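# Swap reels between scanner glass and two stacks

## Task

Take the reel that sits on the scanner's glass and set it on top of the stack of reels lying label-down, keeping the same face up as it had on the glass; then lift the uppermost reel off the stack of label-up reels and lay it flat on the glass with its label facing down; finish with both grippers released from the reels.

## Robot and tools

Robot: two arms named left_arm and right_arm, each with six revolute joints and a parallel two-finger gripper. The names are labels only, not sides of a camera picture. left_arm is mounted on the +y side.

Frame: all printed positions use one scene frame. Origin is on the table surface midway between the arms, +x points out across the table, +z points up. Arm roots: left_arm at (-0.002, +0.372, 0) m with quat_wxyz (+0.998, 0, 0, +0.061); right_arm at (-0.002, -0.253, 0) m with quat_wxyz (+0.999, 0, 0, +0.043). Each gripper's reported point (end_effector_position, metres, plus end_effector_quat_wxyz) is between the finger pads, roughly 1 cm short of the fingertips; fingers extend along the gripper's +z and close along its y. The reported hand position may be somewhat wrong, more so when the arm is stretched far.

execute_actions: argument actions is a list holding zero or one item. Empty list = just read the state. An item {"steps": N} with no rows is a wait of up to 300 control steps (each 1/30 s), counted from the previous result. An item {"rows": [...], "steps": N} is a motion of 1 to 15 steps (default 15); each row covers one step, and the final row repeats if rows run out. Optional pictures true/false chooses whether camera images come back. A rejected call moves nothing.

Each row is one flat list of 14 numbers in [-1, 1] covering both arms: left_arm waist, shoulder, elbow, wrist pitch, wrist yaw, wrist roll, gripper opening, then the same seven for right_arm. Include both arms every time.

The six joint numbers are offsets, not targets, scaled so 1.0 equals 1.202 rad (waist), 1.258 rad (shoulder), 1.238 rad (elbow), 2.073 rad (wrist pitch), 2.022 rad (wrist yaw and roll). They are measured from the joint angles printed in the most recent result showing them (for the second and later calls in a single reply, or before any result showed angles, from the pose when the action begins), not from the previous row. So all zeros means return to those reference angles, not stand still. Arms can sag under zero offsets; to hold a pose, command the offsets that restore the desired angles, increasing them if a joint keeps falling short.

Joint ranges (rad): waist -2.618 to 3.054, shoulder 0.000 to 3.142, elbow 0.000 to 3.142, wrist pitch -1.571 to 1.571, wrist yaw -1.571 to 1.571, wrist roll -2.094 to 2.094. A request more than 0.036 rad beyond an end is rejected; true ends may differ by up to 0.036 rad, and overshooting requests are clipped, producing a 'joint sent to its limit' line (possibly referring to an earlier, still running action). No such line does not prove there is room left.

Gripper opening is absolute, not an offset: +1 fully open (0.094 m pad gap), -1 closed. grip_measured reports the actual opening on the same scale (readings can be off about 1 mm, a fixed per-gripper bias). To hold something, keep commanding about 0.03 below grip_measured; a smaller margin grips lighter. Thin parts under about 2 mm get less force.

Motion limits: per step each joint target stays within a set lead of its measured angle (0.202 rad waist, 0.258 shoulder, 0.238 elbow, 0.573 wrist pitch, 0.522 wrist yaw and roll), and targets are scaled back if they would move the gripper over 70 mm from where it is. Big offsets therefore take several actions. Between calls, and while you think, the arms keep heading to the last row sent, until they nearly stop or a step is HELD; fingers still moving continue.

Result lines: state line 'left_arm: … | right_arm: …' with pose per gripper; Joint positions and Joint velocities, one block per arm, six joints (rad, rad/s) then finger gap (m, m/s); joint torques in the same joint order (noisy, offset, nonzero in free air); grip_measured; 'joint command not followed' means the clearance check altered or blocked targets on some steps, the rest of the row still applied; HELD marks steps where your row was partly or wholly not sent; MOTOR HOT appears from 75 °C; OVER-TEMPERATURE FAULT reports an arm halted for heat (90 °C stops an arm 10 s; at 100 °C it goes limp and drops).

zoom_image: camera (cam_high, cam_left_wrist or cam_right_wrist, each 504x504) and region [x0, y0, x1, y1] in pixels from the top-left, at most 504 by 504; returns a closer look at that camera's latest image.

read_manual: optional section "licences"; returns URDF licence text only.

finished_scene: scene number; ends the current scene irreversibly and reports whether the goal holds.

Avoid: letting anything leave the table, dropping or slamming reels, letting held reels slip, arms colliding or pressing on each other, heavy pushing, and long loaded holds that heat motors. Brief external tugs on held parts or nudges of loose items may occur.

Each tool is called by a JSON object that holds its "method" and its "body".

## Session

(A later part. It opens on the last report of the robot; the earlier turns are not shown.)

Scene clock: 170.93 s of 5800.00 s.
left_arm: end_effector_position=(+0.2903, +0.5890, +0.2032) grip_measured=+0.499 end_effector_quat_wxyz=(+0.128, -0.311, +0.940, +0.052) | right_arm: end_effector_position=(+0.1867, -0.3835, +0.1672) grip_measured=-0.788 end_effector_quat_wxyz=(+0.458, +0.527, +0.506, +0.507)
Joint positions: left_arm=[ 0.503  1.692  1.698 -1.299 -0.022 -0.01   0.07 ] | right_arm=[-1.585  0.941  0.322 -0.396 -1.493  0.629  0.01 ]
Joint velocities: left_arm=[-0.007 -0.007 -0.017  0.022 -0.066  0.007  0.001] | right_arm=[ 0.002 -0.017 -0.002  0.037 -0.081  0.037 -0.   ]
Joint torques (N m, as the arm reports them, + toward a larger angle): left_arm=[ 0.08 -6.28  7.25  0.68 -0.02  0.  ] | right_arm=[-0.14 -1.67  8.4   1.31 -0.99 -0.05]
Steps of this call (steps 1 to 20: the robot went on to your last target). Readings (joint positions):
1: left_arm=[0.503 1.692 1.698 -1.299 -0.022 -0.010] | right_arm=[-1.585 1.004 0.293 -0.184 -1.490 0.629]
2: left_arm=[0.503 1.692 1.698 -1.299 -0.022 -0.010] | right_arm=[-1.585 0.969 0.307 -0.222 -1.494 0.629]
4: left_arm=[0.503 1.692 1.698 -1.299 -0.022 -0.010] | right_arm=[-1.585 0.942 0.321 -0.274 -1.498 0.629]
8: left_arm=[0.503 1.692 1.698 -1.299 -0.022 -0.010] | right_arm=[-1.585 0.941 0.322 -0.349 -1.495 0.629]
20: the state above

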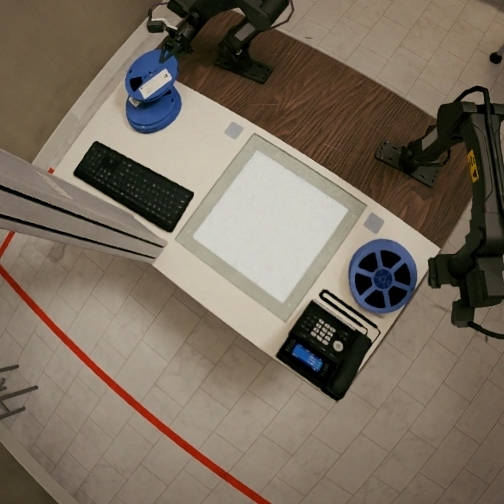

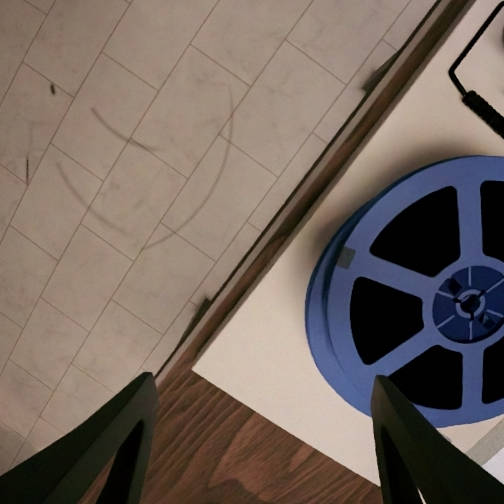

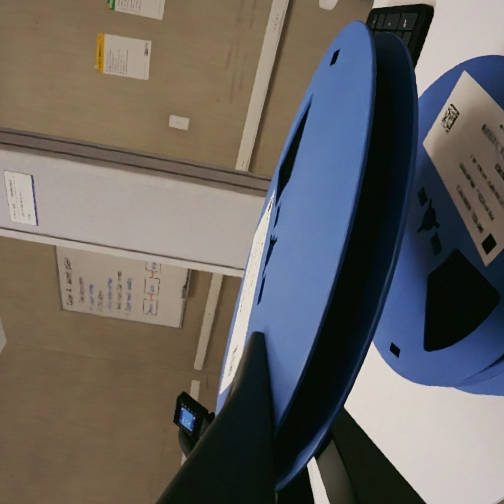

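{"method": "execute_actions", "body": {"actions": [{"rows":[[0,0,0,0,0,0,0.5,0,-0.015,0.03,0.04,0,0,-0.85],[0,0,0,0,0,0,0.5,0,-0.015,0.03,0.08,0,0,-0.85],[0,0,0,0,0,0,0.5,0,-0.015,0.03,0.12,0,0,-0.85],[0,0,0,0,0,0,0.5,0,-0.015,0.03,0.16,0,0,-0.85],[0,0,0,0,0,0,0.5,0,-0.015,0.03,0.2,0,0,-0.85],[0,0,0,0,0,0,0.5,0,-0.015,0.03,0.24,0,0,-0.85],[0,0,0,0,0,0,0.5,0,-0.015,0.03,0.28,0,0,-0.85],[0,0,0,0,0,0,0.5,0,-0.015,0.03,0.32,0,0,-0.85],[0,0,0,0,0,0,0.5,0,-0.015,0.03,0.36,0,0,-0.85],[0,0,0,0,0,0,0.5,0,-0.015,0.03,0.4,0,0,-0.85],[0,0,0,0,0,0,0.5,0,-0.015,0.03,0.44,0,0,-0.85],[0,0,0,0,0,0,0.5,0,-0.015,0.04,0.48,0,0,-0.85]]}], "pictures": false}}

{"method": "execute_actions", "body": {"actions": [{"steps":15}], "pictures": false}}

{"method": "execute_actions", "body": {"actions": [{"rows":[[0,0,0,0,0,0,0.5,0.04,-0.015,0.02,0.01,0.025,-0.025,-0.85],[0,0,0,0,0,0,0.5,0.08,-0.015,0.02,0.01,0.05,-0.05,-0.85],[0,0,0,0,0,0,0.5,0.12,-0.015,0.02,0.01,0.075,-0.075,-0.85],[0,0,0,0,0,0,0.5,0.16,-0.015,0.02,0.01,0.1,-0.1,-0.85],[0,0,0,0,0,0,0.5,0.2,-0.015,0.02,0.01,0.125,-0.125,-0.85],[0,0,0,0,0,0,0.5,0.24,-0.015,0.02,0.01,0.15,-0.15,-0.85],[0,0,0,0,0,0,0.5,0.28,-0.015,0.02,0.01,0.175,-0.175,-0.85],[0,0,0,0,0,0,0.5,0.32,-0.015,0.02,0.01,0.2,-0.2,-0.85],[0,0,0,0,0,0,0.5,0.36,-0.015,0.02,0.01,0.225,-0.225,-0.85],[0,0,0,0,0,0,0.5,0.4,-0.015,0.02,0.01,0.25,-0.25,-0.85],[0,0,0,0,0,0,0.5,0.44,-0.015,0.02,0.01,0.275,-0.275,-0.85],[0,0,0,0,0,0,0.5,0.48,-0.015,0.02,0.01,0.3,-0.3,-0.85],[0,0,0,0,0,0,0.5,0.52,-0.015,0.02,0.01,0.325,-0.325,-0.85],[0,0,0,0,0,0,0.5,0.56,-0.015,0.02,0.01,0.35,-0.35,-0.85],[0,0,0,0,0,0,0.5,0.6,-0.015,0.02,0.01,0.375,-0.375,-0.85]]}], "pictures": false}}

{"method": "execute_actions", "body": {"actions": [{"rows":[[0,0,0,0,0,0,0.5,0.1,-0.015,0.02,0.01,0.07,-0.07,-0.85],[0,0,0,0,0,0,0.5,0.14,-0.015,0.02,0.01,0.09,-0.09,-0.85],[0,0,0,0,0,0,0.5,0.18,-0.015,0.02,0.01,0.11,-0.11,-0.85],[0,0,0,0,0,0,0.5,0.22,-0.015,0.02,0.01,0.13,-0.13,-0.85],[0,0,0,0,0,0,0.5,0.26,-0.015,0.02,0.01,0.15,-0.15,-0.85],[0,0,0,0,0,0,0.5,0.3,-0.015,0.02,0.01,0.175,-0.175,-0.85],[0,0,0,0,0,0,0.5,0.34,-0.015,0.02,0.01,0.2,-0.2,-0.85],[0,0,0,0,0,0,0.5,0.38,-0.015,0.02,0.01,0.225,-0.225,-0.85],[0,0,0,0,0,0,0.5,0.42,-0.015,0.02,0.01,0.25,-0.25,-0.85],[0,0,0,0,0,0,0.5,0.46,-0.015,0.02,0.01,0.275,-0.275,-0.85],[0,0,0,0,0,0,0.5,0.5,-0.015,0.02,0.01,0.3,-0.3,-0.85],[0,0,0,0,0,0,0.5,0.54,-0.015,0.02,0.01,0.325,-0.325,-0.85],[0,0,0,0,0,0,0.5,0.58,-0.015,0.02,0.01,0.35,-0.35,-0.85],[0,0,0,0,0,0,0.5,0.62,-0.015,0.02,0.01,0.375,-0.375,-0.85],[0,0,0,0,0,0,0.5,0.66,-0.015,0.02,0.01,0.39,-0.4,-0.85]]}], "pictures": false}}

{"method": "execute_actions", "body": {"actions": [{"steps":15}]}}

Scene clock: 195.30 s of 5800.00 s.
left_arm: end_effector_position=(+0.2903, +0.5890, +0.2032) grip_measured=+0.499 end_effector_quat_wxyz=(+0.128, -0.311, +0.940, +0.052) | right_arm: end_effector_position=(+0.1893, -0.4263, +0.2190) grip_measured=-0.788 end_effector_quat_wxyz=(+0.641, +0.307, +0.646, +0.279)
Joint positions: left_arm=[ 0.503  1.692  1.698 -1.299 -0.022 -0.01   0.07 ] | right_arm=[-1.585  0.941  0.322  0.397 -1.464  0.633  0.01 ]
Joint velocities: left_arm=[-0.007 -0.007  0.002  0.022  0.007  0.007 -0.   ] | right_arm=[ 0.002 -0.007  0.012  1.092 -0.051 -0.051 -0.   ]
Joint torques (N m, as the arm reports them, + toward a larger angle): left_arm=[ 0.04 -6.27  7.11  0.72 -0.02 -0.04] | right_arm=[-0.14 -2.55 10.01  1.91 -0.33 -0.01]
Steps of this call (steps 1 to 15: the robot went on to your last target; steps 16 to 90: nothing new was sent; then 20.87 s passed at rest; steps 91 to 105: all 15 steps of this action). Readings (joint positions):
91: left_arm=[0.503 1.692 1.698 -1.299 -0.022 -0.010] | right_arm=[-1.585 0.941 0.322 -0.393 -1.488 0.629]
92: left_arm=[0.503 1.692 1.698 -1.299 -0.022 -0.010] | right_arm=[-1.585 0.941 0.322 -0.377 -1.481 0.630]
94: left_arm=[0.503 1.692 1.698 -1.299 -0.022 -0.010] | right_arm=[-1.585 0.941 0.322 -0.304 -1.470 0.632]
98: left_arm=[0.503 1.692 1.698 -1.299 -0.022 -0.010] | right_arm=[-1.585 0.941 0.322 -0.067 -1.461 0.633]
105: the state above

Scene clock: 195.80 s of 5800.00 s.
left_arm: end_effector_position=(+0.2903, +0.5890, +0.2032) grip_measured=+0.499 end_effector_quat_wxyz=(+0.128, -0.311, +0.940, +0.052) | right_arm: end_effector_position=(+0.1895, -0.4255, +0.2328) grip_measured=-0.788 end_effector_quat_wxyz=(+0.664, +0.250, +0.664, +0.236)
Joint positions: left_arm=[ 0.503  1.692  1.698 -1.299 -0.022 -0.01   0.07 ] | right_arm=[-1.585  0.941  0.322  0.55  -1.479  0.633  0.01 ]
Joint velocities: left_arm=[ 0.002 -0.002  0.002 -0.037 -0.051 -0.022 -0.001] | right_arm=[-0.002  0.002 -0.007 -0.037  0.007 -0.095  0.   ]
Joint torques (N m, as the arm reports them, + toward a larger angle): left_arm=[ 0.08 -6.28  7.22  0.71 -0.02 -0.03] | right_arm=[-0.04 -2.46  9.98  2.11 -0.23 -0.09]
Steps of this call (steps 1 to 15: the robot went on to your last target). Readings (joint positions):
1: left_arm=[0.503 1.692 1.698 -1.299 -0.022 -0.010] | right_arm=[-1.585 0.941 0.322 0.430 -1.466 0.633]
2: left_arm=[0.503 1.692 1.698 -1.299 -0.022 -0.010] | right_arm=[-1.585 0.941 0.322 0.457 -1.467 0.633]
4: left_arm=[0.503 1.692 1.698 -1.299 -0.022 -0.010] | right_arm=[-1.585 0.941 0.322 0.494 -1.471 0.633]
8: left_arm=[0.503 1.692 1.698 -1.299 -0.022 -0.010] | right_arm=[-1.585 0.941 0.322 0.532 -1.476 0.633]
15: the state above

Scene clock: 196.30 s of 5800.00 s.
left_arm: end_effector_position=(+0.2903, +0.5890, +0.2032) grip_measured=+0.499 end_effector_quat_wxyz=(+0.128, -0.311, +0.940, +0.052) | right_arm: end_effector_position=(+0.2862, -0.3705, +0.2263) grip_measured=-0.787 end_effector_quat_wxyz=(+0.688, +0.030, +0.721, +0.072)
Joint positions: left_arm=[ 0.503  1.692  1.698 -1.299 -0.022 -0.01   0.07 ] | right_arm=[-0.952  0.941  0.322  0.549 -0.927  0.09   0.01 ]
Joint velocities: left_arm=[ 0.002 -0.012  0.012 -0.066 -0.007  0.007 -0.001] | right_arm=[ 1.38  -0.012 -0.017 -0.037  1.429 -1.399 -0.001]
Joint torques (N m, as the arm reports them, + toward a larger angle): left_arm=[ 0.05 -6.25  7.29  0.73 -0.03 -0.03] | right_arm=[ 0.34 -2.76  8.37  2.17 -0.16 -0.01]
Steps of this call (steps 1 to 15: all 15 steps of this action). Readings (joint positions):
1: left_arm=[0.503 1.692 1.698 -1.299 -0.022 -0.010] | right_arm=[-1.579 0.941 0.322 0.551 -1.473 0.628]
2: left_arm=[0.503 1.692 1.698 -1.299 -0.022 -0.010] | right_arm=[-1.560 0.941 0.322 0.550 -1.454 0.614]
4: left_arm=[0.503 1.692 1.698 -1.299 -0.022 -0.010] | right_arm=[-1.484 0.941 0.322 0.550 -1.398 0.565]
8: left_arm=[0.503 1.692 1.698 -1.299 -0.022 -0.010] | right_arm=[-1.289 0.941 0.322 0.550 -1.252 0.417]
15: the state above

Scene clock: 196.80 s of 5800.00 s.
left_arm: end_effector_position=(+0.2903, +0.5890, +0.2032) grip_measured=+0.499 end_effector_quat_wxyz=(+0.128, -0.311, +0.940, +0.052) | right_arm: end_effector_position=(+0.3403, -0.2495, +0.2184) grip_measured=-0.787 end_effector_quat_wxyz=(+0.670, -0.236, +0.696, -0.106)
Joint positions: left_arm=[ 0.503  1.692  1.698 -1.299 -0.022 -0.01   0.07 ] | right_arm=[-0.247  0.941  0.322  0.534 -0.33  -0.511  0.01 ]
Joint velocities: left_arm=[ 0.007  0.017 -0.002 -0.007 -0.007 -0.022  0.001] | right_arm=[ 1.365  0.012  0.002 -0.066  1.355 -1.502  0.001]
Joint torques (N m, as the arm reports them, + toward a larger angle): left_arm=[ 0.07 -6.26  7.31  0.73  0.   -0.04] | right_arm=[ 0.4  -2.85  8.64  2.57 -0.16  0.09]
Steps of this call (steps 1 to 15: all 15 steps of this action). Readings (joint positions):
1: left_arm=[0.503 1.692 1.698 -1.299 -0.022 -0.010] | right_arm=[-0.908 0.941 0.322 0.548 -0.893 0.059]
2: left_arm=[0.503 1.692 1.698 -1.299 -0.022 -0.010] | right_arm=[-0.866 0.941 0.322 0.547 -0.866 0.032]
4: left_arm=[0.503 1.692 1.698 -1.299 -0.022 -0.010] | right_arm=[-0.775 0.941 0.322 0.545 -0.803 -0.030]
8: left_arm=[0.503 1.692 1.698 -1.299 -0.022 -0.010] | right_arm=[-0.583 0.941 0.322 0.541 -0.652 -0.182]
15: the state above

Scene clock: 197.30 s of 5800.00 s.
left_arm: end_effector_position=(+0.2903, +0.5890, +0.2032) grip_measured=+0.499 end_effector_quat_wxyz=(+0.128, -0.311, +0.940, +0.052) | right_arm: end_effector_position=(+0.3438, -0.2524, +0.2162) grip_measured=-0.787 end_effector_quat_wxyz=(+0.642, -0.278, +0.684, -0.207)
Joint positions: left_arm=[ 0.503  1.692  1.698 -1.299 -0.022 -0.01   0.07 ] | right_arm=[-0.164  0.941  0.322  0.528 -0.152 -0.713  0.01 ]
Joint velocities: left_arm=[-0.007  0.017  0.012  0.007  0.022 -0.007 -0.001] | right_arm=[-0.002 -0.012  0.007  0.037 -0.007 -0.037 -0.   ]
Joint torques (N m, as the arm reports them, + toward a larger angle): left_arm=[ 0.07 -6.32  7.39  0.72 -0.02 -0.05] | right_arm=[ 0.36 -2.95  8.44  2.61  0.03  0.06]
Steps of this call (steps 1 to 15: the robot went on to your last target). Readings (joint positions):
1: left_arm=[0.503 1.692 1.698 -1.299 -0.022 -0.010] | right_arm=[-0.207 0.941 0.322 0.533 -0.296 -0.553]
2: left_arm=[0.503 1.692 1.698 -1.299 -0.022 -0.010] | right_arm=[-0.181 0.941 0.322 0.532 -0.273 -0.587]
4: left_arm=[0.503 1.692 1.698 -1.299 -0.022 -0.010] | right_arm=[-0.164 0.941 0.322 0.530 -0.236 -0.636]
8: left_arm=[0.503 1.692 1.698 -1.299 -0.022 -0.010] | right_arm=[-0.164 0.941 0.322 0.529 -0.180 -0.685]
15: the state above

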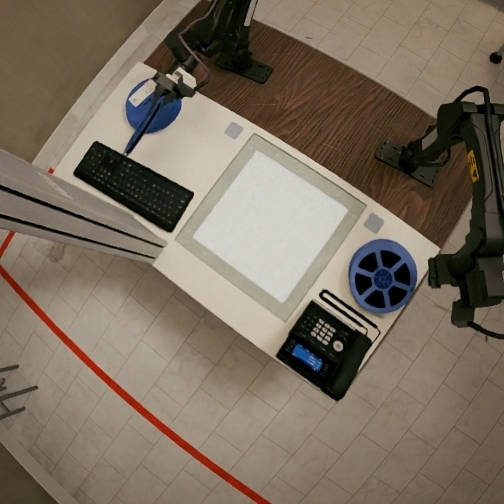

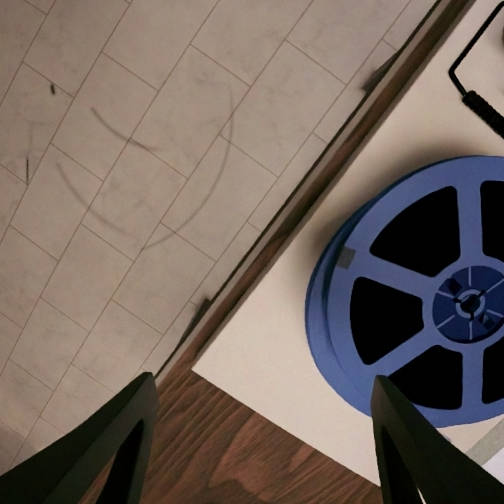

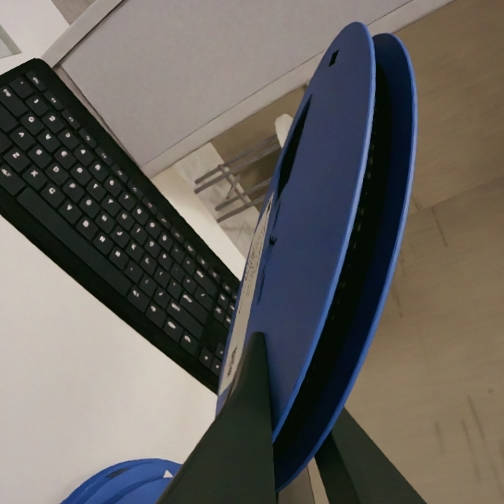

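{"method": "execute_actions", "body": {"actions": [{"rows":[[0,0,0,0,0,0,0.5,0.05,-0.015,0.02,0.02,0.01,-0.03,-0.85],[0,0,0,0,0,0,0.5,0.1,-0.015,0.02,0.03,0.02,-0.06,-0.85],[0,0,0,0,0,0,0.5,0.15,-0.015,0.02,0.04,0.03,-0.09,-0.85],[0,0,0,0,0,0,0.5,0.2,-0.015,0.02,0.05,0.04,-0.12,-0.85],[0,0,0,0,0,0,0.5,0.25,-0.015,0.02,0.06,0.05,-0.15,-0.85],[0,0,0,0,0,0,0.5,0.3,-0.015,0.02,0.06,0.06,-0.18,-0.85],[0,0,0,0,0,0,0.5,0.35,-0.015,0.02,0.06,0.07,-0.21,-0.85],[0,0,0,0,0,0,0.5,0.4,-0.015,0.02,0.06,0.08,-0.24,-0.85],[0,0,0,0,0,0,0.5,0.45,-0.015,0.02,0.06,0.08,-0.27,-0.85],[0,0,0,0,0,0,0.5,0.5,-0.015,0.02,0.06,0.08,-0.3,-0.85],[0,0,0,0,0,0,0.5,0.55,-0.015,0.02,0.06,0.08,-0.33,-0.85],[0,0,0,0,0,0,0.5,0.6,-0.015,0.02,0.06,0.08,-0.36,-0.85],[0,0,0,0,0,0,0.5,0.65,-0.015,0.02,0.06,0.08,-0.39,-0.85],[0,0,0,0,0,0,0.5,0.7,-0.015,0.02,0.06,0.08,-0.42,-0.85],[0,0,0,0,0,0,0.5,0.75,-0.015,0.02,0.06,0.08,-0.435,-0.85]]}], "pictures": false}}

{"method": "execute_actions", "body": {"actions": [{"steps":20}], "pictures": false}}

Scene clock: 207.57 s of 5800.00 s.
left_arm: end_effector_position=(+0.2903, +0.5890, +0.2032) grip_measured=+0.499 end_effector_quat_wxyz=(+0.128, -0.311, +0.940, +0.052) | right_arm: end_effector_position=(+0.2587, -0.0240, +0.2261) grip_measured=-0.787 end_effector_quat_wxyz=(+0.653, -0.628, +0.362, -0.221)
Joint positions: left_arm=[ 0.503  1.692  1.698 -1.299 -0.022 -0.01   0.07 ] | right_arm=[ 0.631  0.941  0.322  0.568 -0.005 -1.374  0.01 ]
Joint velocities: left_arm=[ 0.002 -0.012  0.017  0.007 -0.007  0.007  0.001] | right_arm=[ 1.741 -0.022 -0.002 -0.022  0.168 -1.531  0.001]
Joint torques (N m, as the arm reports them, + toward a larger angle): left_arm=[ 0.15 -6.48  7.21  0.71 -0.03 -0.06] | right_arm=[-0.24 -2.95  8.61  2.97 -0.11  0.1 ]
Steps of this call (steps 1 to 15: the robot went on to your last target; steps 16 to 90: nothing new was sent; then 6.77 s passed at rest; steps 91 to 105: all 15 steps of this action). Readings (joint positions):
91: left_arm=[0.503 1.692 1.698 -1.299 -0.022 -0.010] | right_arm=[-0.156 0.941 0.322 0.527 -0.138 -0.728]
92: left_arm=[0.503 1.692 1.698 -1.299 -0.022 -0.010] | right_arm=[-0.134 0.941 0.322 0.527 -0.124 -0.746]
94: left_arm=[0.503 1.692 1.698 -1.299 -0.022 -0.010] | right_arm=[-0.041 0.941 0.322 0.529 -0.095 -0.806]
98: left_arm=[0.503 1.692 1.698 -1.299 -0.022 -0.010] | right_arm=[0.209 0.941 0.322 0.553 -0.052 -0.987]
105: the state above

Scene clock: 208.23 s of 5800.00 s.
left_arm: end_effector_position=(+0.2903, +0.5890, +0.2032) grip_measured=+0.499 end_effector_quat_wxyz=(+0.128, -0.311, +0.940, +0.052) | right_arm: end_effector_position=(+0.2337, +0.0017, +0.2267) grip_measured=-0.787 end_effector_quat_wxyz=(+0.639, -0.677, +0.258, -0.259)
Joint positions: left_arm=[ 0.503  1.692  1.698 -1.299 -0.022 -0.01   0.07 ] | right_arm=[ 0.738  0.941  0.322  0.571  0.003 -1.592  0.01 ]
Joint velocities: left_arm=[-0.007  0.007  0.017  0.037  0.037 -0.081  0.   ] | right_arm=[ 0.012  0.007  0.002 -0.007  0.022  0.007 -0.   ]
Joint torques (N m, as the arm reports them, + toward a larger angle): left_arm=[ 0.04 -6.43  7.29  0.69 -0.04 -0.02] | right_arm=[ 0.09 -2.81  8.7   2.92  0.03 -0.04]
Steps of this call (steps 1 to 20: the robot went on to your last target). Readings (joint positions):
1: left_arm=[0.503 1.692 1.698 -1.299 -0.022 -0.010] | right_arm=[0.682 0.941 0.322 0.568 -0.009 -1.419]
2: left_arm=[0.503 1.692 1.698 -1.299 -0.022 -0.010] | right_arm=[0.716 0.941 0.322 0.568 -0.016 -1.454]
4: left_arm=[0.503 1.692 1.698 -1.299 -0.022 -0.010] | right_arm=[0.738 0.941 0.322 0.569 -0.021 -1.505]
8: left_arm=[0.503 1.692 1.698 -1.299 -0.022 -0.010] | right_arm=[0.738 0.941 0.322 0.570 -0.007 -1.558]
20: the state above

{"method": "execute_actions", "body": {"actions": [{"rows":[[0,0,0,0,0,0,0.5,0,0.03,0.03,0.06,0,0,-0.85],[0,0,0,0,0,0,0.5,0,0.06,0.04,0.08,0,0,-0.85],[0,0,0,0,0,0,0.5,0,0.09,0.05,0.1,0,0,-0.85],[0,0,0,0,0,0,0.5,0,0.12,0.06,0.11,0,0,-0.85],[0,0,0,0,0,0,0.5,0,0.15,0.07,0.125,0,0,-0.85],[0,0,0,0,0,0,0.5,0,0.18,0.08,0.14,0,0,-0.85],[0,0,0,0,0,0,0.5,0,0.21,0.09,0.15,0,0,-0.85],[0,0,0,0,0,0,0.5,0,0.24,0.1,0.165,0,0,-0.85],[0,0,0,0,0,0,0.5,0,0.27,0.11,0.18,0,0,-0.85],[0,0,0,0,0,0,0.5,0,0.3,0.12,0.19,0,0,-0.85],[0,0,0,0,0,0,0.5,0,0.33,0.13,0.205,0,0,-0.85],[0,0,0,0,0,0,0.5,0,0.36,0.14,0.22,0,0,-0.85],[0,0,0,0,0,0,0.5,0,0.39,0.15,0.23,0,0,-0.85],[0,0,0,0,0,0,0.5,0,0.42,0.16,0.245,0,0,-0.85],[0,0,0,0,0,0,0.5,0,0.45,0.17,0.26,0,0,-0.85]]}], "pictures": false}}

{"method": "execute_actions", "body": {"actions": [{"rows":[[0,0,0,0,0,0,0.5,0,0.07,0.04,0.09,0,0,-0.85],[0,0,0,0,0,0,0.5,0,0.1,0.05,0.1,0,0,-0.85],[0,0,0,0,0,0,0.5,0,0.13,0.06,0.115,0,0,-0.85],[0,0,0,0,0,0,0.5,0,0.16,0.07,0.13,0,0,-0.85],[0,0,0,0,0,0,0.5,0,0.19,0.08,0.14,0,0,-0.85],[0,0,0,0,0,0,0.5,0,0.22,0.09,0.155,0,0,-0.85],[0,0,0,0,0,0,0.5,0,0.25,0.1,0.17,0,0,-0.85],[0,0,0,0,0,0,0.5,0,0.28,0.11,0.18,0,0,-0.85],[0,0,0,0,0,0,0.5,0,0.31,0.12,0.195,0,0,-0.85],[0,0,0,0,0,0,0.5,0,0.34,0.13,0.21,0,0,-0.85],[0,0,0,0,0,0,0.5,0,0.37,0.14,0.22,0,0,-0.85],[0,0,0,0,0,0,0.5,0,0.4,0.15,0.23,0,0,-0.85],[0,0,0,0,0,0,0.5,0,0.43,0.16,0.24,0,0,-0.85],[0,0,0,0,0,0,0.5,0,0.45,0.17,0.24,0,0,-0.85]]}], "pictures": false}}

{"method": "execute_actions", "body": {"actions": [{"steps":20}], "pictures": false}}

Scene clock: 224.17 s of 5800.00 s.
left_arm: end_effector_position=(+0.2903, +0.5890, +0.2032) grip_measured=+0.499 end_effector_quat_wxyz=(+0.128, -0.311, +0.940, +0.052) | right_arm: end_effector_position=(+0.2837, +0.0557, +0.1916) grip_measured=-0.787 end_effector_quat_wxyz=(-0.631, +0.685, -0.260, +0.257)
Joint positions: left_arm=[ 0.503  1.692  1.698 -1.299 -0.022 -0.01   0.07 ] | right_arm=[ 0.738  1.447  0.462  0.913  0.003 -1.595  0.01 ]
Joint velocities: left_arm=[-0.012 -0.027 -0.007  0.037 -0.037 -0.007 -0.   ] | right_arm=[-0.007  1.072  0.383  0.842 -0.051 -0.007 -0.002]
Joint torques (N m, as the arm reports them, + toward a larger angle): left_arm=[ 0.03 -6.37  7.09  0.74 -0.06  0.05] | right_arm=[-0.25 -4.71  9.44  2.83 -0.06  0.04]
Steps of this call (steps 1 to 15: the robot went on to your last target; steps 16 to 90: nothing new was sent; then 12.43 s passed at rest; steps 91 to 105: all 15 steps of this action). Readings (joint positions):
91: left_arm=[0.503 1.692 1.698 -1.299 -0.022 -0.010] | right_arm=[0.738 0.945 0.322 0.577 0.003 -1.595]
92: left_arm=[0.503 1.692 1.698 -1.299 -0.022 -0.010] | right_arm=[0.738 0.961 0.322 0.595 0.003 -1.595]
94: left_arm=[0.503 1.692 1.698 -1.299 -0.022 -0.010] | right_arm=[0.738 1.019 0.330 0.643 0.003 -1.595]
98: left_arm=[0.503 1.692 1.698 -1.299 -0.022 -0.010] | right_arm=[0.738 1.180 0.372 0.730 0.003 -1.595]
105: the state above

Scene clock: 224.67 s of 5800.00 s.
left_arm: end_effector_position=(+0.2903, +0.5890, +0.2032) grip_measured=+0.499 end_effector_quat_wxyz=(+0.128, -0.311, +0.940, +0.052) | right_arm: end_effector_position=(+0.3254, +0.1007, +0.1022) grip_measured=-0.787 end_effector_quat_wxyz=(-0.617, +0.698, -0.264, +0.252)
Joint positions: left_arm=[ 0.503  1.692  1.698 -1.299 -0.022 -0.01   0.07 ] | right_arm=[ 0.738  1.997  0.62   1.265  0.003 -1.598  0.01 ]
Joint velocities: left_arm=[-0.007 -0.007 -0.002 -0.066 -0.022  0.037 -0.   ] | right_arm=[-0.037  0.755  0.247  0.3   -0.007 -0.066 -0.001]
Joint torques (N m, as the arm reports them, + toward a larger angle): left_arm=[ 0.04 -6.33  7.27  0.69  0.02 -0.06] | right_arm=[-0.19 -9.22  7.06  3.13 -0.02  0.04]
Steps of this call (steps 1 to 15: all 15 steps of this action). Readings (joint positions):
1: left_arm=[0.503 1.692 1.698 -1.299 -0.022 -0.010] | right_arm=[0.738 1.483 0.472 0.940 0.003 -1.595]
2: left_arm=[0.503 1.692 1.698 -1.299 -0.022 -0.010] | right_arm=[0.738 1.516 0.477 0.966 0.003 -1.595]
4: left_arm=[0.503 1.692 1.698 -1.299 -0.022 -0.010] | right_arm=[0.738 1.586 0.488 1.013 0.003 -1.596]
8: left_arm=[0.503 1.692 1.698 -1.299 -0.022 -0.010] | right_arm=[0.738 1.743 0.529 1.103 0.003 -1.597]
15: the state above

Scene clock: 225.33 s of 5800.00 s.
left_arm: end_effector_position=(+0.2903, +0.5890, +0.2032) grip_measured=+0.499 end_effector_quat_wxyz=(+0.128, -0.311, +0.940, +0.052) | right_arm: end_effector_position=(+0.3271, +0.1026, +0.1029) grip_measured=-0.787 end_effector_quat_wxyz=(-0.628, +0.687, -0.259, +0.257)
Joint positions: left_arm=[ 0.503  1.692  1.698 -1.299 -0.022 -0.01   0.07 ] | right_arm=[ 0.738  2.034  0.626  1.329  0.003 -1.599  0.01 ]
Joint velocities: left_arm=[-0.017  0.007 -0.012  0.007  0.007  0.007 -0.001] | right_arm=[-0.002 -0.007 -0.007 -0.051 -0.007 -0.066 -0.   ]
Joint torques (N m, as the arm reports them, + toward a larger angle): left_arm=[ 0.05 -6.17  7.13  0.7  -0.07 -0.05] | right_arm=[-0.18 -8.65  7.54  2.94  0.01  0.09]
Steps of this call (steps 1 to 20: the robot went on to your last target). Readings (joint positions):
1: left_arm=[0.503 1.692 1.698 -1.299 -0.022 -0.010] | right_arm=[0.738 2.017 0.625 1.273 0.003 -1.598]
2: left_arm=[0.503 1.692 1.698 -1.299 -0.022 -0.010] | right_arm=[0.738 2.028 0.626 1.276 0.003 -1.598]
4: left_arm=[0.503 1.692 1.698 -1.299 -0.022 -0.010] | right_arm=[0.738 2.034 0.626 1.281 0.003 -1.599]
8: left_arm=[0.503 1.692 1.698 -1.299 -0.022 -0.010] | right_arm=[0.738 2.034 0.626 1.311 0.003 -1.599]
20: the state above

{"method": "execute_actions", "body": {"actions": [{"rows":[[-0.06,0.01,0.03,0,0,0,0.8,-0.01,0,0.05,0.05,0,0,-0.85],[-0.12,0.02,0.06,0,0,0,0.8,-0.01,0.01,0.06,0.06,0,0,-0.85],[-0.18,0.03,0.09,-0.01,0,0,0.8,-0.01,0.02,0.07,0.07,0,0,-0.85],[-0.24,0.04,0.12,-0.01,0,0,0.8,-0.01,0.03,0.08,0.08,0,0,-0.85],[-0.3,0.06,0.15,-0.02,0,0,0.8,-0.01,0.045,0.09,0.086,0,0,-0.85],[-0.36,0.08,0.18,-0.02,0,0,0.8,-0.01,0.06,0.1,0.086,0,0,-0.85],[-0.42,0.1,0.21,-0.03,0,0,0.8,-0.01,0.077,0.103,0.086,0,0,-0.85],[-0.48,0.12,0.24,-0.03,0,0,0.8,-0.01,0.077,0.103,0.086,0,0,-0.85],[-0.54,0.14,0.27,-0.04,0,0,0.8,-0.01,0.077,0.103,0.086,0,0,-0.85],[-0.6,0.16,0.3,-0.04,0,0,0.8,-0.01,0.077,0.103,0.086,0,0,-0.85],[-0.66,0.18,0.33,-0.04,0,0,0.8,-0.01,0.077,0.103,0.086,0,0,-0.85],[-0.72,0.2,0.33,-0.04,0,0,0.8,-0.01,0.077,0.103,0.086,0,0,-0.85],[-0.77,0.23,0.33,-0.04,0,0,0.8,-0.01,0.077,0.103,0.086,0,0,-0.85],[-0.8,0.26,0.33,-0.04,0.01,0,0.8,-0.01,0.077,0.103,0.086,0,0,-0.85],[-0.8,0.3,0.33,-0.04,0.01,0,0.8,-0.01,0.077,0.103,0.086,0,0,-0.85]]}], "pictures": false}}

{"method": "execute_actions", "body": {"actions": [{"steps":25}]}}

Scene clock: 239.53 s of 5800.00 s.
left_arm: end_effector_position=(+0.4348, +0.3001, +0.2257) grip_measured=+0.799 end_effector_quat_wxyz=(+0.188, +0.078, +0.979, -0.004) | right_arm: end_effector_position=(+0.3414, +0.1180, +0.1034) grip_measured=-0.787 end_effector_quat_wxyz=(+0.650, -0.666, +0.250, -0.267)
Joint positions: left_arm=[-0.298  1.947  2.082 -1.329 -0.027 -0.011  0.084] | right_arm=[ 0.738  2.144  0.715  1.418  0.003 -1.601  0.01 ]
Joint velocities: left_arm=[-1.477  0.686  0.173  0.007  0.11  -0.007 -0.001] | right_arm=[-0.007 -0.002  0.002  0.051 -0.051 -0.007  0.   ]
Joint torques (N m, as the arm reports them, + toward a larger angle): left_arm=[ 0.52 -5.72  7.37  0.58  0.03 -0.05] | right_arm=[-1.02 -8.82  6.8   3.    0.02  0.05]
Steps of this call (steps 1 to 15: the robot went on to your last target; steps 16 to 90: nothing new was sent; then 10.70 s passed at rest; steps 91 to 105: all 15 steps of this action). Readings (joint positions):
91: left_arm=[0.496 1.692 1.700 -1.300 -0.025 -0.010] | right_arm=[0.738 2.035 0.627 1.331 0.003 -1.599]
92: left_arm=[0.475 1.696 1.710 -1.305 -0.032 -0.011] | right_arm=[0.738 2.039 0.633 1.336 0.003 -1.600]
94: left_arm=[0.381 1.716 1.760 -1.315 -0.039 -0.011] | right_arm=[0.738 2.058 0.655 1.357 0.003 -1.600]
98: left_arm=[0.126 1.787 1.905 -1.320 -0.037 -0.011] | right_arm=[0.738 2.115 0.709 1.409 0.003 -1.600]
105: the state above

Scene clock: 240.37 s of 5800.00 s.
left_arm: end_effector_position=(+0.4171, +0.2248, +0.1637) grip_measured=+0.799 end_effector_quat_wxyz=(+0.096, +0.162, +0.982, -0.018) | right_arm: end_effector_position=(+0.3414, +0.1180, +0.1053) grip_measured=-0.787 end_effector_quat_wxyz=(+0.653, -0.663, +0.249, -0.268)
Joint positions: left_arm=[-0.46   2.091  2.09  -1.374  0.003 -0.011  0.084] | right_arm=[ 0.738  2.144  0.715  1.426  0.003 -1.601  0.01 ]
Joint velocities: left_arm=[ 0.007 -0.007  0.002 -0.022 -0.007  0.007  0.001] | right_arm=[ 0.007 -0.012  0.002 -0.022  0.066 -0.051 -0.001]
Joint torques (N m, as the arm reports them, + toward a larger angle): left_arm=[  0.25 -11.16   8.66   0.47  -0.11  -0.02] | right_arm=[-0.93 -8.7   6.86  2.97  0.02  0.06]
Steps of this call (steps 1 to 25: the robot went on to your last target). Readings (joint positions):
1: left_arm=[-0.349 1.973 2.087 -1.330 -0.025 -0.011] | right_arm=[0.738 2.144 0.715 1.420 0.003 -1.601]
2: left_arm=[-0.396 2.001 2.090 -1.331 -0.021 -0.011] | right_arm=[0.738 2.144 0.715 1.421 0.003 -1.601]
4: left_arm=[-0.464 2.053 2.090 -1.339 -0.008 -0.011] | right_arm=[0.738 2.144 0.715 1.423 0.003 -1.601]
8: left_arm=[-0.488 2.097 2.090 -1.362 0.003 -0.011] | right_arm=[0.738 2.144 0.715 1.425 0.003 -1.601]
25: the state above

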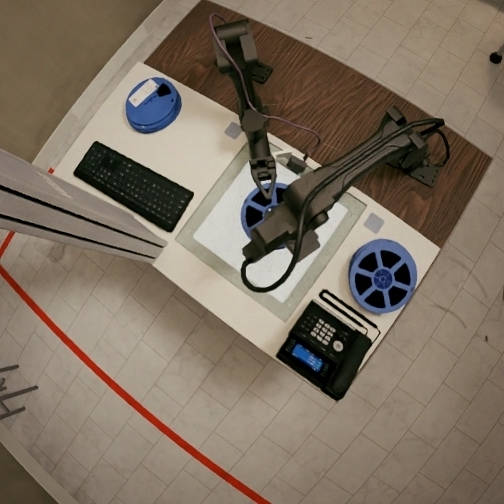

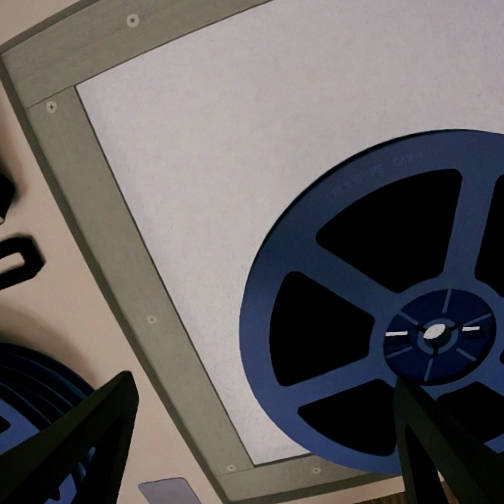

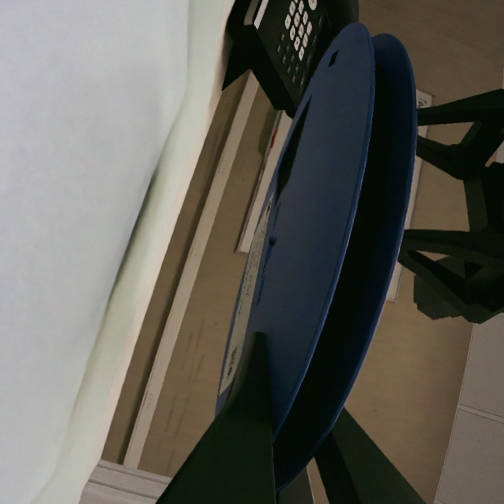

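{"method": "execute_actions", "body": {"actions": [{"rows":[[-0.03,0,0.01,0,0,0,0.8,0,-0.015,0.035,0.04,0,0,-0.85],[-0.055,0.02,0.01,0,0,0,0.8,0,-0.015,0.035,0.04,0,0,-0.85],[-0.055,0.04,0.01,0,0,0,0.8,0,-0.015,0.035,0.04,0,0,-0.85],[-0.055,0.05,0.01,0,0,0,0.8,0,-0.015,0.035,0.04,0,0,-0.85]]}]}}

Scene clock: 245.90 s of 5800.00 s.
left_arm: end_effector_position=(+0.4075, +0.1948, +0.1361) grip_measured=+0.799 end_effector_quat_wxyz=(+0.064, +0.198, +0.978, -0.014) | right_arm: end_effector_position=(+0.3414, +0.1180, +0.1056) grip_measured=-0.787 end_effector_quat_wxyz=(+0.653, -0.663, +0.248, -0.269)
Joint positions: left_arm=[-0.531  2.156  2.09  -1.375  0.    -0.011  0.084] | right_arm=[ 0.738  2.144  0.715  1.427  0.003 -1.604  0.01 ]
Joint velocities: left_arm=[-0.022  0.007 -0.017  0.022 -0.007  0.051  0.   ] | right_arm=[-0.012  0.002 -0.002 -0.007 -0.022  0.037 -0.001]
Joint torques (N m, as the arm reports them, + toward a larger angle): left_arm=[ 0.52 -9.99  8.31  0.51  0.01 -0.08] | right_arm=[-0.01 -9.24  7.18  2.99 -0.01  0.07]
Steps of this call (steps 1 to 15: the robot went on to your last target; steps 16 to 90: nothing new was sent; then 2.03 s passed at rest; steps 91 to 105: all 15 steps of this action). Readings (joint positions):
91: left_arm=[-0.463 2.091 2.090 -1.375 0.002 -0.011] | right_arm=[0.738 2.144 0.715 1.426 0.003 -1.602]
92: left_arm=[-0.469 2.092 2.090 -1.375 0.001 -0.011] | right_arm=[0.738 2.144 0.715 1.426 0.003 -1.602]
94: left_arm=[-0.493 2.102 2.090 -1.375 -0.000 -0.011] | right_arm=[0.738 2.144 0.715 1.426 0.003 -1.603]
98: left_arm=[-0.530 2.140 2.090 -1.375 0.000 -0.011] | right_arm=[0.738 2.144 0.715 1.427 0.003 -1.603]
105: the state above

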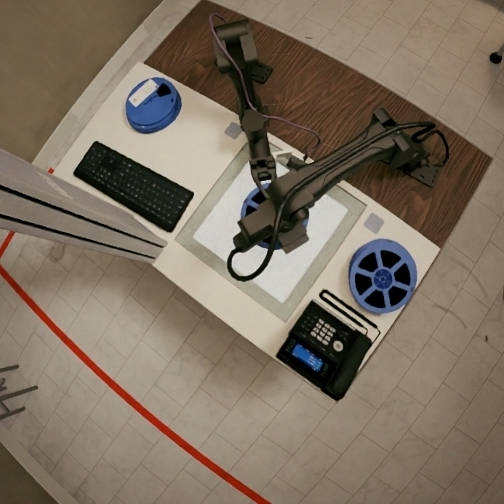

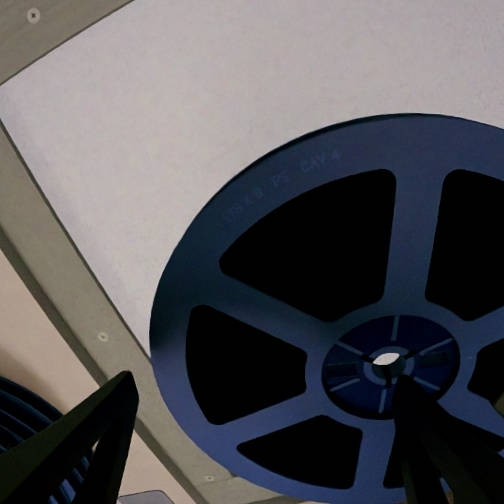

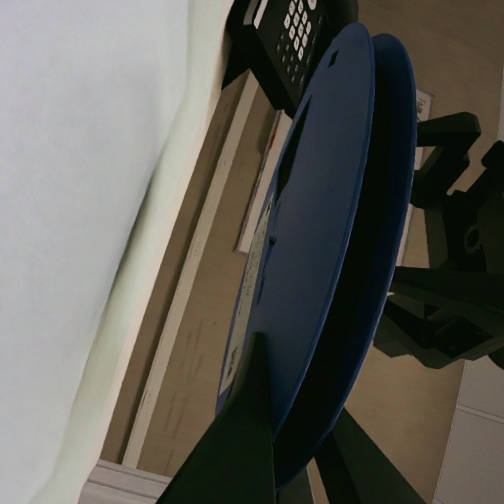

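{"method": "execute_actions", "body": {"actions": [{"rows":[[0.028,-0.005,0.01,0,0,0,0.8,0,-0.015,0.035,0.04,0,0,-0.85],[0.028,-0.005,0.01,0,0,0,0.8,0,-0.015,0.035,0.04,0,0,-0.85],[0.028,-0.005,0.01,0,0,0,0.8,0,-0.015,0.035,0.04,0,0,-0.85],[0.028,-0.005,0.01,0,0,0,0.8,0,-0.015,0.035,0.04,0,0,-0.85],[0.028,-0.005,0.01,0,0,0,0.8,0,-0.015,0.035,0.04,0,0,-0.85],[0.028,0.01,0.01,0,0,0,0.8,0,-0.015,0.035,0.04,0,0,-0.85],[0.028,0.025,0.01,0,0,0,0.8,0,-0.015,0.035,0.04,0,0,-0.85],[0.028,0.035,0.01,0,0,0,0.8,0,-0.015,0.035,0.04,0,0,-0.85]]}]}}

Scene clock: 250.97 s of 5800.00 s.
left_arm: end_effector_position=(+0.4132, +0.2077, +0.1197) grip_measured=+0.799 end_effector_quat_wxyz=(+0.045, +0.182, +0.982, -0.009) | right_arm: end_effector_position=(+0.3414, +0.1180, +0.1059) grip_measured=-0.787 end_effector_quat_wxyz=(+0.653, -0.663, +0.247, -0.270)
Joint positions: left_arm=[-0.5    2.195  2.09  -1.375  0.001 -0.011  0.084] | right_arm=[ 0.738  2.144  0.715  1.428  0.003 -1.606  0.01 ]
Joint velocities: left_arm=[ 0.007  0.046 -0.017 -0.022 -0.081 -0.081 -0.   ] | right_arm=[-0.002 -0.012 -0.002 -0.066 -0.022 -0.022  0.   ]
Joint torques (N m, as the arm reports them, + toward a larger angle): left_arm=[ 0.27 -9.95  8.05  0.39  0.   -0.06] | right_arm=[-0.16 -9.44  7.15  2.96  0.02  0.04]
Steps of this call (steps 1 to 15: the robot went on to your last target; steps 16 to 90: nothing new was sent; then 1.57 s passed at rest; steps 91 to 105: all 15 steps of this action). Readings (joint positions):
91: left_arm=[-0.529 2.156 2.090 -1.375 0.001 -0.011] | right_arm=[0.738 2.144 0.715 1.427 0.003 -1.604]
92: left_arm=[-0.526 2.156 2.090 -1.375 0.001 -0.011] | right_arm=[0.738 2.144 0.715 1.427 0.003 -1.605]
94: left_arm=[-0.515 2.156 2.090 -1.375 0.001 -0.011] | right_arm=[0.738 2.144 0.715 1.427 0.003 -1.605]
98: left_arm=[-0.500 2.160 2.090 -1.375 0.001 -0.011] | right_arm=[0.738 2.144 0.715 1.428 0.003 -1.606]
105: the state above

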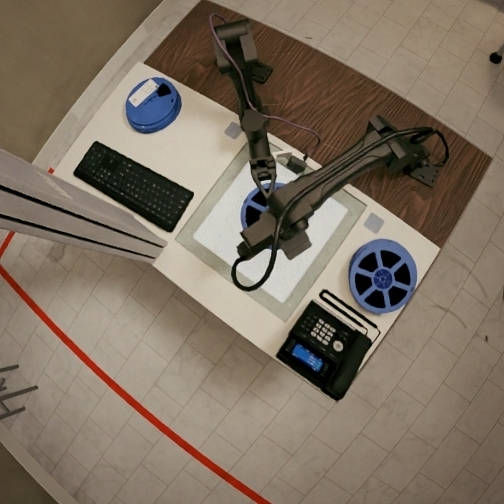

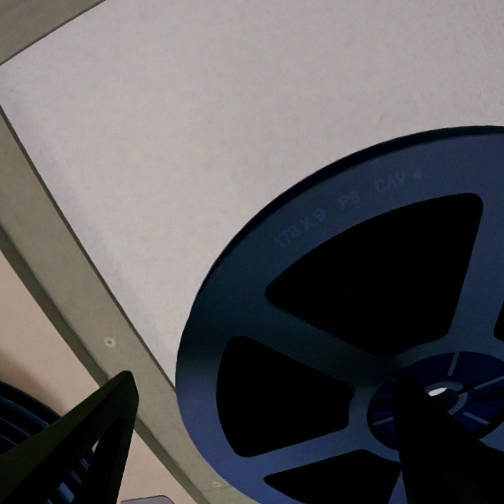

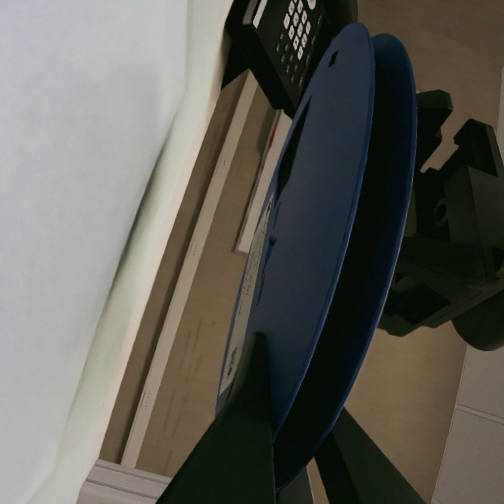

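{"method": "execute_actions", "body": {"actions": [{"rows":[[-0.012,-0.005,0.01,-0.022,0,0,0.8,0,-0.015,0.035,0.04,0,0,-0.85]]}], "pictures": false}}

{"method": "execute_actions", "body": {"actions": [{"rows":[[0,0.01,0.01,0,0,0,0.8,0,-0.015,0.035,0.04,0,0,-0.85],[0,0.02,0.01,0,0,0,0.8,0,-0.015,0.035,0.04,0,0,-0.85]]}]}}

Scene clock: 255.60 s of 5800.00 s.
left_arm: end_effector_position=(+0.4036, +0.2083, +0.1187) grip_measured=+0.799 end_effector_quat_wxyz=(+0.026, +0.186, +0.982, -0.006) | right_arm: end_effector_position=(+0.3414, +0.1180, +0.1062) grip_measured=-0.787 end_effector_quat_wxyz=(+0.653, -0.663, +0.246, -0.271)
Joint positions: left_arm=[-0.507  2.195  2.09  -1.412  0.001 -0.011  0.084] | right_arm=[ 0.738  2.144  0.715  1.429  0.003 -1.609  0.01 ]
Joint velocities: left_arm=[-0.002 -0.022 -0.002 -0.022 -0.007  0.022 -0.001] | right_arm=[-0.007 -0.007 -0.002 -0.007  0.037 -0.007  0.   ]
Joint torques (N m, as the arm reports them, + toward a larger angle): left_arm=[ -0.83 -10.44   8.26   0.24   0.03   0.01] | right_arm=[-0.07 -9.18  7.11  2.89  0.05  0.04]
Steps of this call (steps 1 to 15: the robot went on to your last target; steps 16 to 90: nothing new was sent; then 1.13 s passed at rest; steps 91 to 105: all 15 steps of this action). Readings (joint positions):
91: left_arm=[-0.500 2.195 2.090 -1.377 0.001 -0.011] | right_arm=[0.738 2.144 0.715 1.428 0.003 -1.607]
92: left_arm=[-0.501 2.195 2.090 -1.384 0.001 -0.011] | right_arm=[0.738 2.144 0.715 1.428 0.003 -1.607]
94: left_arm=[-0.503 2.195 2.090 -1.395 0.001 -0.011] | right_arm=[0.738 2.144 0.715 1.429 0.003 -1.608]
98: left_arm=[-0.507 2.195 2.090 -1.406 0.001 -0.011] | right_arm=[0.738 2.144 0.715 1.429 0.003 -1.608]
105: the state above

Scene clock: 256.10 s of 5800.00 s.
left_arm: end_effector_position=(+0.4036, +0.2083, +0.1145) grip_measured=+0.799 end_effector_quat_wxyz=(+0.022, +0.186, +0.982, -0.005) | right_arm: end_effector_position=(+0.3414, +0.1180, +0.1057) grip_measured=-0.787 end_effector_quat_wxyz=(+0.652, -0.664, +0.246, -0.272)
Joint positions: left_arm=[-0.507  2.205  2.09  -1.412  0.001 -0.011  0.084] | right_arm=[ 0.738  2.144  0.715  1.427  0.003 -1.612  0.01 ]
Joint velocities: left_arm=[ 0.007 -0.002 -0.022 -0.007  0.022  0.037 -0.   ] | right_arm=[ 0.012 -0.002 -0.012 -0.007  0.007 -0.037  0.001]
Joint torques (N m, as the arm reports them, + toward a larger angle): left_arm=[-0.01 -8.93  7.98  0.26 -0.02 -0.04] | right_arm=[ 0.1  -9.09  7.13  3.02 -0.01  0.01]
Steps of this call (steps 1 to 15: all 15 steps of this action). Readings (joint positions):
1: left_arm=[-0.507 2.195 2.090 -1.412 0.001 -0.011] | right_arm=[0.738 2.144 0.715 1.429 0.003 -1.609]
2: left_arm=[-0.507 2.197 2.090 -1.412 0.001 -0.011] | right_arm=[0.738 2.144 0.715 1.430 0.003 -1.610]
4: left_arm=[-0.507 2.200 2.090 -1.412 0.001 -0.011] | right_arm=[0.738 2.144 0.715 1.430 0.003 -1.610]
8: left_arm=[-0.507 2.205 2.090 -1.412 0.001 -0.011] | right_arm=[0.738 2.144 0.715 1.427 0.003 -1.611]
15: the state above

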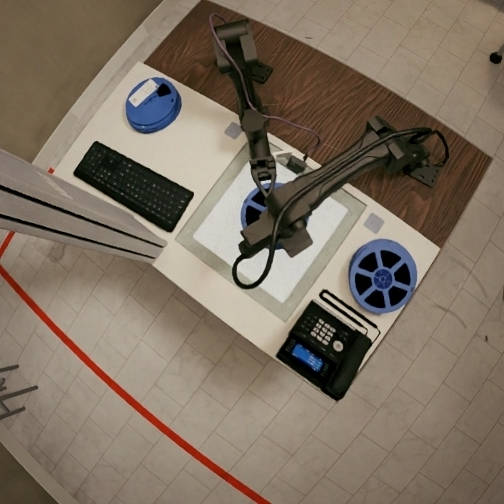

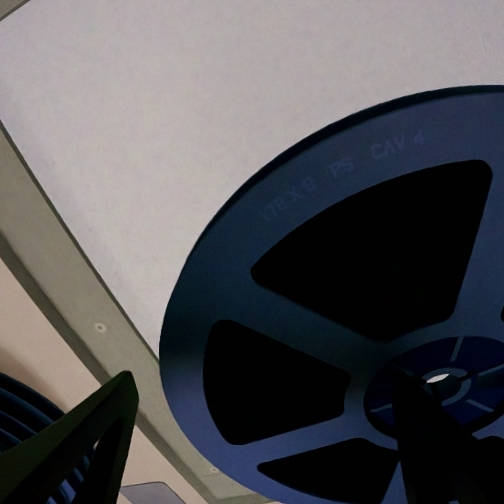

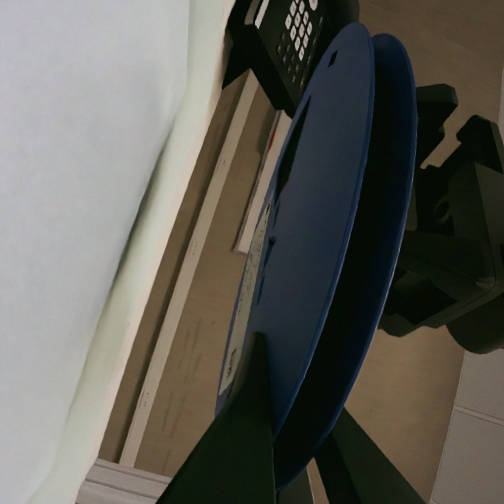

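Contact; close.

{"method": "execute_actions", "body": {"actions": [{"rows":[[0,0.012,0.01,0,0,0,0.6,0,-0.015,0.035,0.04,0,0,-0.85],[0,0.012,0.01,0,0,0,0.5,0,-0.015,0.035,0.04,0,0,-0.85],[0,0.012,0.01,0,0,0,0.42,0,-0.015,0.035,0.04,0,0,-0.85],[0,0.012,0.01,0,0,0,0.36,0,-0.015,0.035,0.04,0,0,-0.85],[0,0.012,0.01,0,0,0,0.32,0,-0.015,0.035,0.04,0,0,-0.85],[0,0.012,0.01,0,0,0,0.26,0,-0.015,0.035,0.04,0,0,-0.85]]}], "pictures": false}}

Scene clock: 261.43 s of 5800.00 s.
left_arm: end_effector_position=(+0.4034, +0.2080, +0.1145) grip_measured=+0.314 end_effector_quat_wxyz=(+0.021, +0.186, +0.982, -0.006) | right_arm: end_effector_position=(+0.3414, +0.1180, +0.1057) grip_measured=-0.787 end_effector_quat_wxyz=(+0.651, -0.664, +0.245, -0.273)
Joint positions: left_arm=[-0.507  2.205  2.09  -1.412  0.003 -0.011  0.062] | right_arm=[ 0.738  2.144  0.715  1.427  0.003 -1.615  0.01 ]
Joint velocities: left_arm=[ 0.007  0.002 -0.022 -0.022  0.022  0.051 -0.   ] | right_arm=[ 0.002 -0.002 -0.002 -0.037 -0.095 -0.066 -0.   ]
Joint torques (N m, as the arm reports them, + toward a larger angle): left_arm=[ 0.   -9.22  8.37  0.33 -0.04 -0.05] | right_arm=[ 0.01 -9.25  7.14  2.96 -0.02  0.01]
Steps of this call (steps 1 to 15: the robot went on to your last target; steps 16 to 90: nothing new was sent; then 1.83 s passed at rest; steps 91 to 105: all 15 steps of this action). Readings (joint positions):
91: left_arm=[-0.507 2.205 2.090 -1.412 0.001 -0.011] | right_arm=[0.738 2.144 0.715 1.427 0.003 -1.612]
92: left_arm=[-0.507 2.205 2.090 -1.412 0.001 -0.011] | right_arm=[0.738 2.144 0.715 1.427 0.003 -1.613]
94: left_arm=[-0.507 2.205 2.090 -1.412 0.001 -0.011] | right_arm=[0.738 2.144 0.715 1.427 0.003 -1.614]
98: left_arm=[-0.507 2.205 2.090 -1.412 0.003 -0.011] | right_arm=[0.738 2.144 0.715 1.427 0.003 -1.615]
105: the state above

{"method": "execute_actions", "body": {"actions": [{"rows":[[0,-0.005,0.01,0,0,0,0.26,0,-0.015,0.03,0.025,0,0,-0.2]],"steps":10}], "pictures": false}}

{"method": "execute_actions", "body": {"actions": [{"rows":[[0,-0.005,0.01,0,0,0,0.26,0,-0.03,-0.02,0.035,0,0,-0.2],[0,-0.005,0.01,0,0,0,0.26,0,-0.04,-0.05,0.045,0,0,-0.2],[0,-0.005,0.01,0,0,0,0.26,0,-0.05,-0.08,0.055,0,0,-0.2],[0,-0.005,0.01,0,0,0,0.26,0,-0.06,-0.1,0.06,0,0,-0.2]]}]}}

Scene clock: 267.53 s of 5800.00 s.
left_arm: end_effector_position=(+0.4035, +0.2081, +0.1145) grip_measured=+0.314 end_effector_quat_wxyz=(+0.021, +0.186, +0.982, -0.005) | right_arm: end_effector_position=(+0.3414, +0.1180, +0.1094) grip_measured=-0.202 end_effector_quat_wxyz=(+0.656, -0.659, +0.242, -0.276)
Joint positions: left_arm=[-0.507  2.205  2.09  -1.412  0.002 -0.011  0.062] | right_arm=[ 0.738  2.144  0.715  1.442  0.003 -1.616  0.038]
Joint velocities: left_arm=[-0.007 -0.007 -0.002 -0.007 -0.022 -0.007 -0.   ] | right_arm=[-0.002  0.002  0.002 -0.037 -0.066  0.081 -0.   ]
Joint torques (N m, as the arm reports them, + toward a larger angle): left_arm=[ -0.16 -10.66   8.13   0.31   0.03  -0.03] | right_arm=[-0.13 -9.16  6.72  2.52  0.03 -0.03]
Steps of this call (steps 1 to 15: the robot went on to your last target; steps 16 to 90: nothing new was sent; then 2.77 s passed at rest; steps 91 to 100: all 10 steps of this action). Readings (joint positions):
91: left_arm=[-0.507 2.205 2.090 -1.412 0.003 -0.011] | right_arm=[0.738 2.144 0.715 1.428 0.003 -1.615]
92: left_arm=[-0.507 2.205 2.090 -1.412 0.002 -0.011] | right_arm=[0.738 2.144 0.715 1.432 0.003 -1.615]
94: left_arm=[-0.507 2.205 2.090 -1.412 0.002 -0.011] | right_arm=[0.738 2.144 0.715 1.438 0.003 -1.616]
98: left_arm=[-0.507 2.205 2.090 -1.412 0.002 -0.011] | right_arm=[0.738 2.144 0.715 1.442 0.003 -1.616]
100: the state above

Scene clock: 268.03 s of 5800.00 s.
left_arm: end_effector_position=(+0.4035, +0.2081, +0.1145) grip_measured=+0.314 end_effector_quat_wxyz=(+0.021, +0.186, +0.982, -0.005) | right_arm: end_effector_position=(+0.3239, +0.0991, +0.1138) grip_measured=-0.202 end_effector_quat_wxyz=(+0.661, -0.654, +0.240, -0.278)
Joint positions: left_arm=[-0.507  2.205  2.09  -1.412  0.002 -0.011  0.062] | right_arm=[ 0.738  2.102  0.604  1.527  0.003 -1.618  0.038]
Joint velocities: left_arm=[-0.012 -0.007 -0.012 -0.051 -0.007  0.051  0.   ] | right_arm=[-0.007 -0.007  0.012  0.066 -0.081  0.051  0.   ]
Joint torques (N m, as the arm reports them, + toward a larger angle): left_arm=[ -0.01 -10.44   8.32   0.25  -0.02   0.02] | right_arm=[-0.02 -9.47  2.49  2.51 -0.02  0.06]
Steps of this call (steps 1 to 15: all 15 steps of this action). Readings (joint positions):
1: left_arm=[-0.507 2.205 2.090 -1.412 0.002 -0.011] | right_arm=[0.738 2.144 0.715 1.446 0.003 -1.617]
2: left_arm=[-0.507 2.205 2.090 -1.412 0.002 -0.011] | right_arm=[0.738 2.142 0.709 1.454 0.003 -1.617]
4: left_arm=[-0.507 2.205 2.090 -1.412 0.002 -0.011] | right_arm=[0.738 2.123 0.665 1.480 0.003 -1.617]
8: left_arm=[-0.507 2.205 2.090 -1.412 0.002 -0.011] | right_arm=[0.738 2.102 0.604 1.512 0.003 -1.618]
15: the state above

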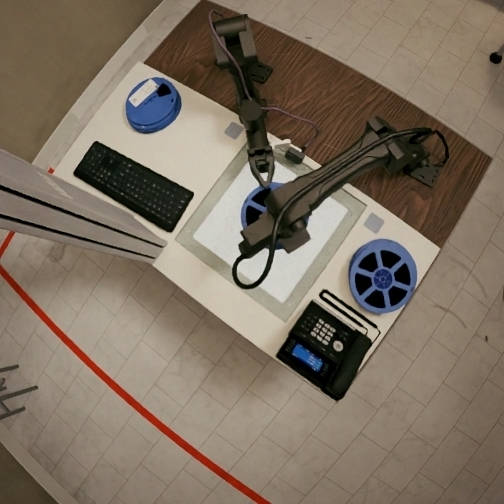

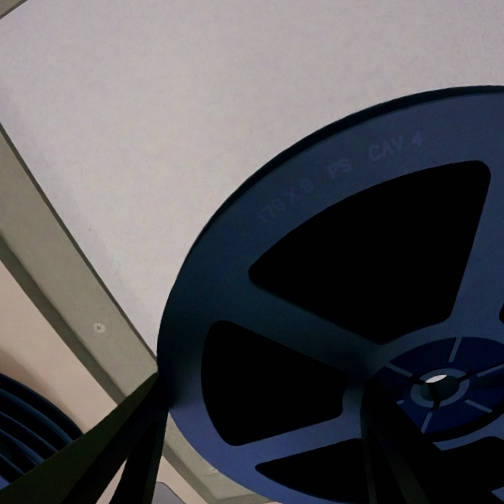

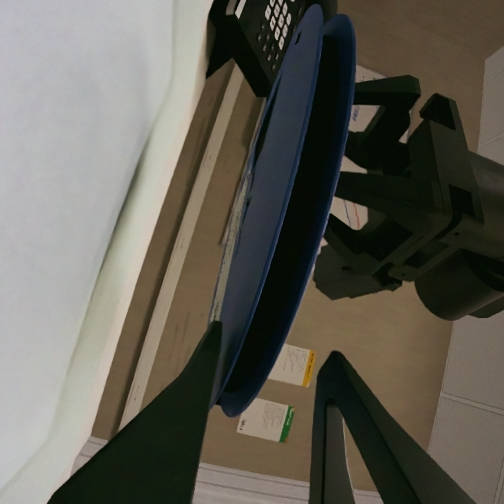

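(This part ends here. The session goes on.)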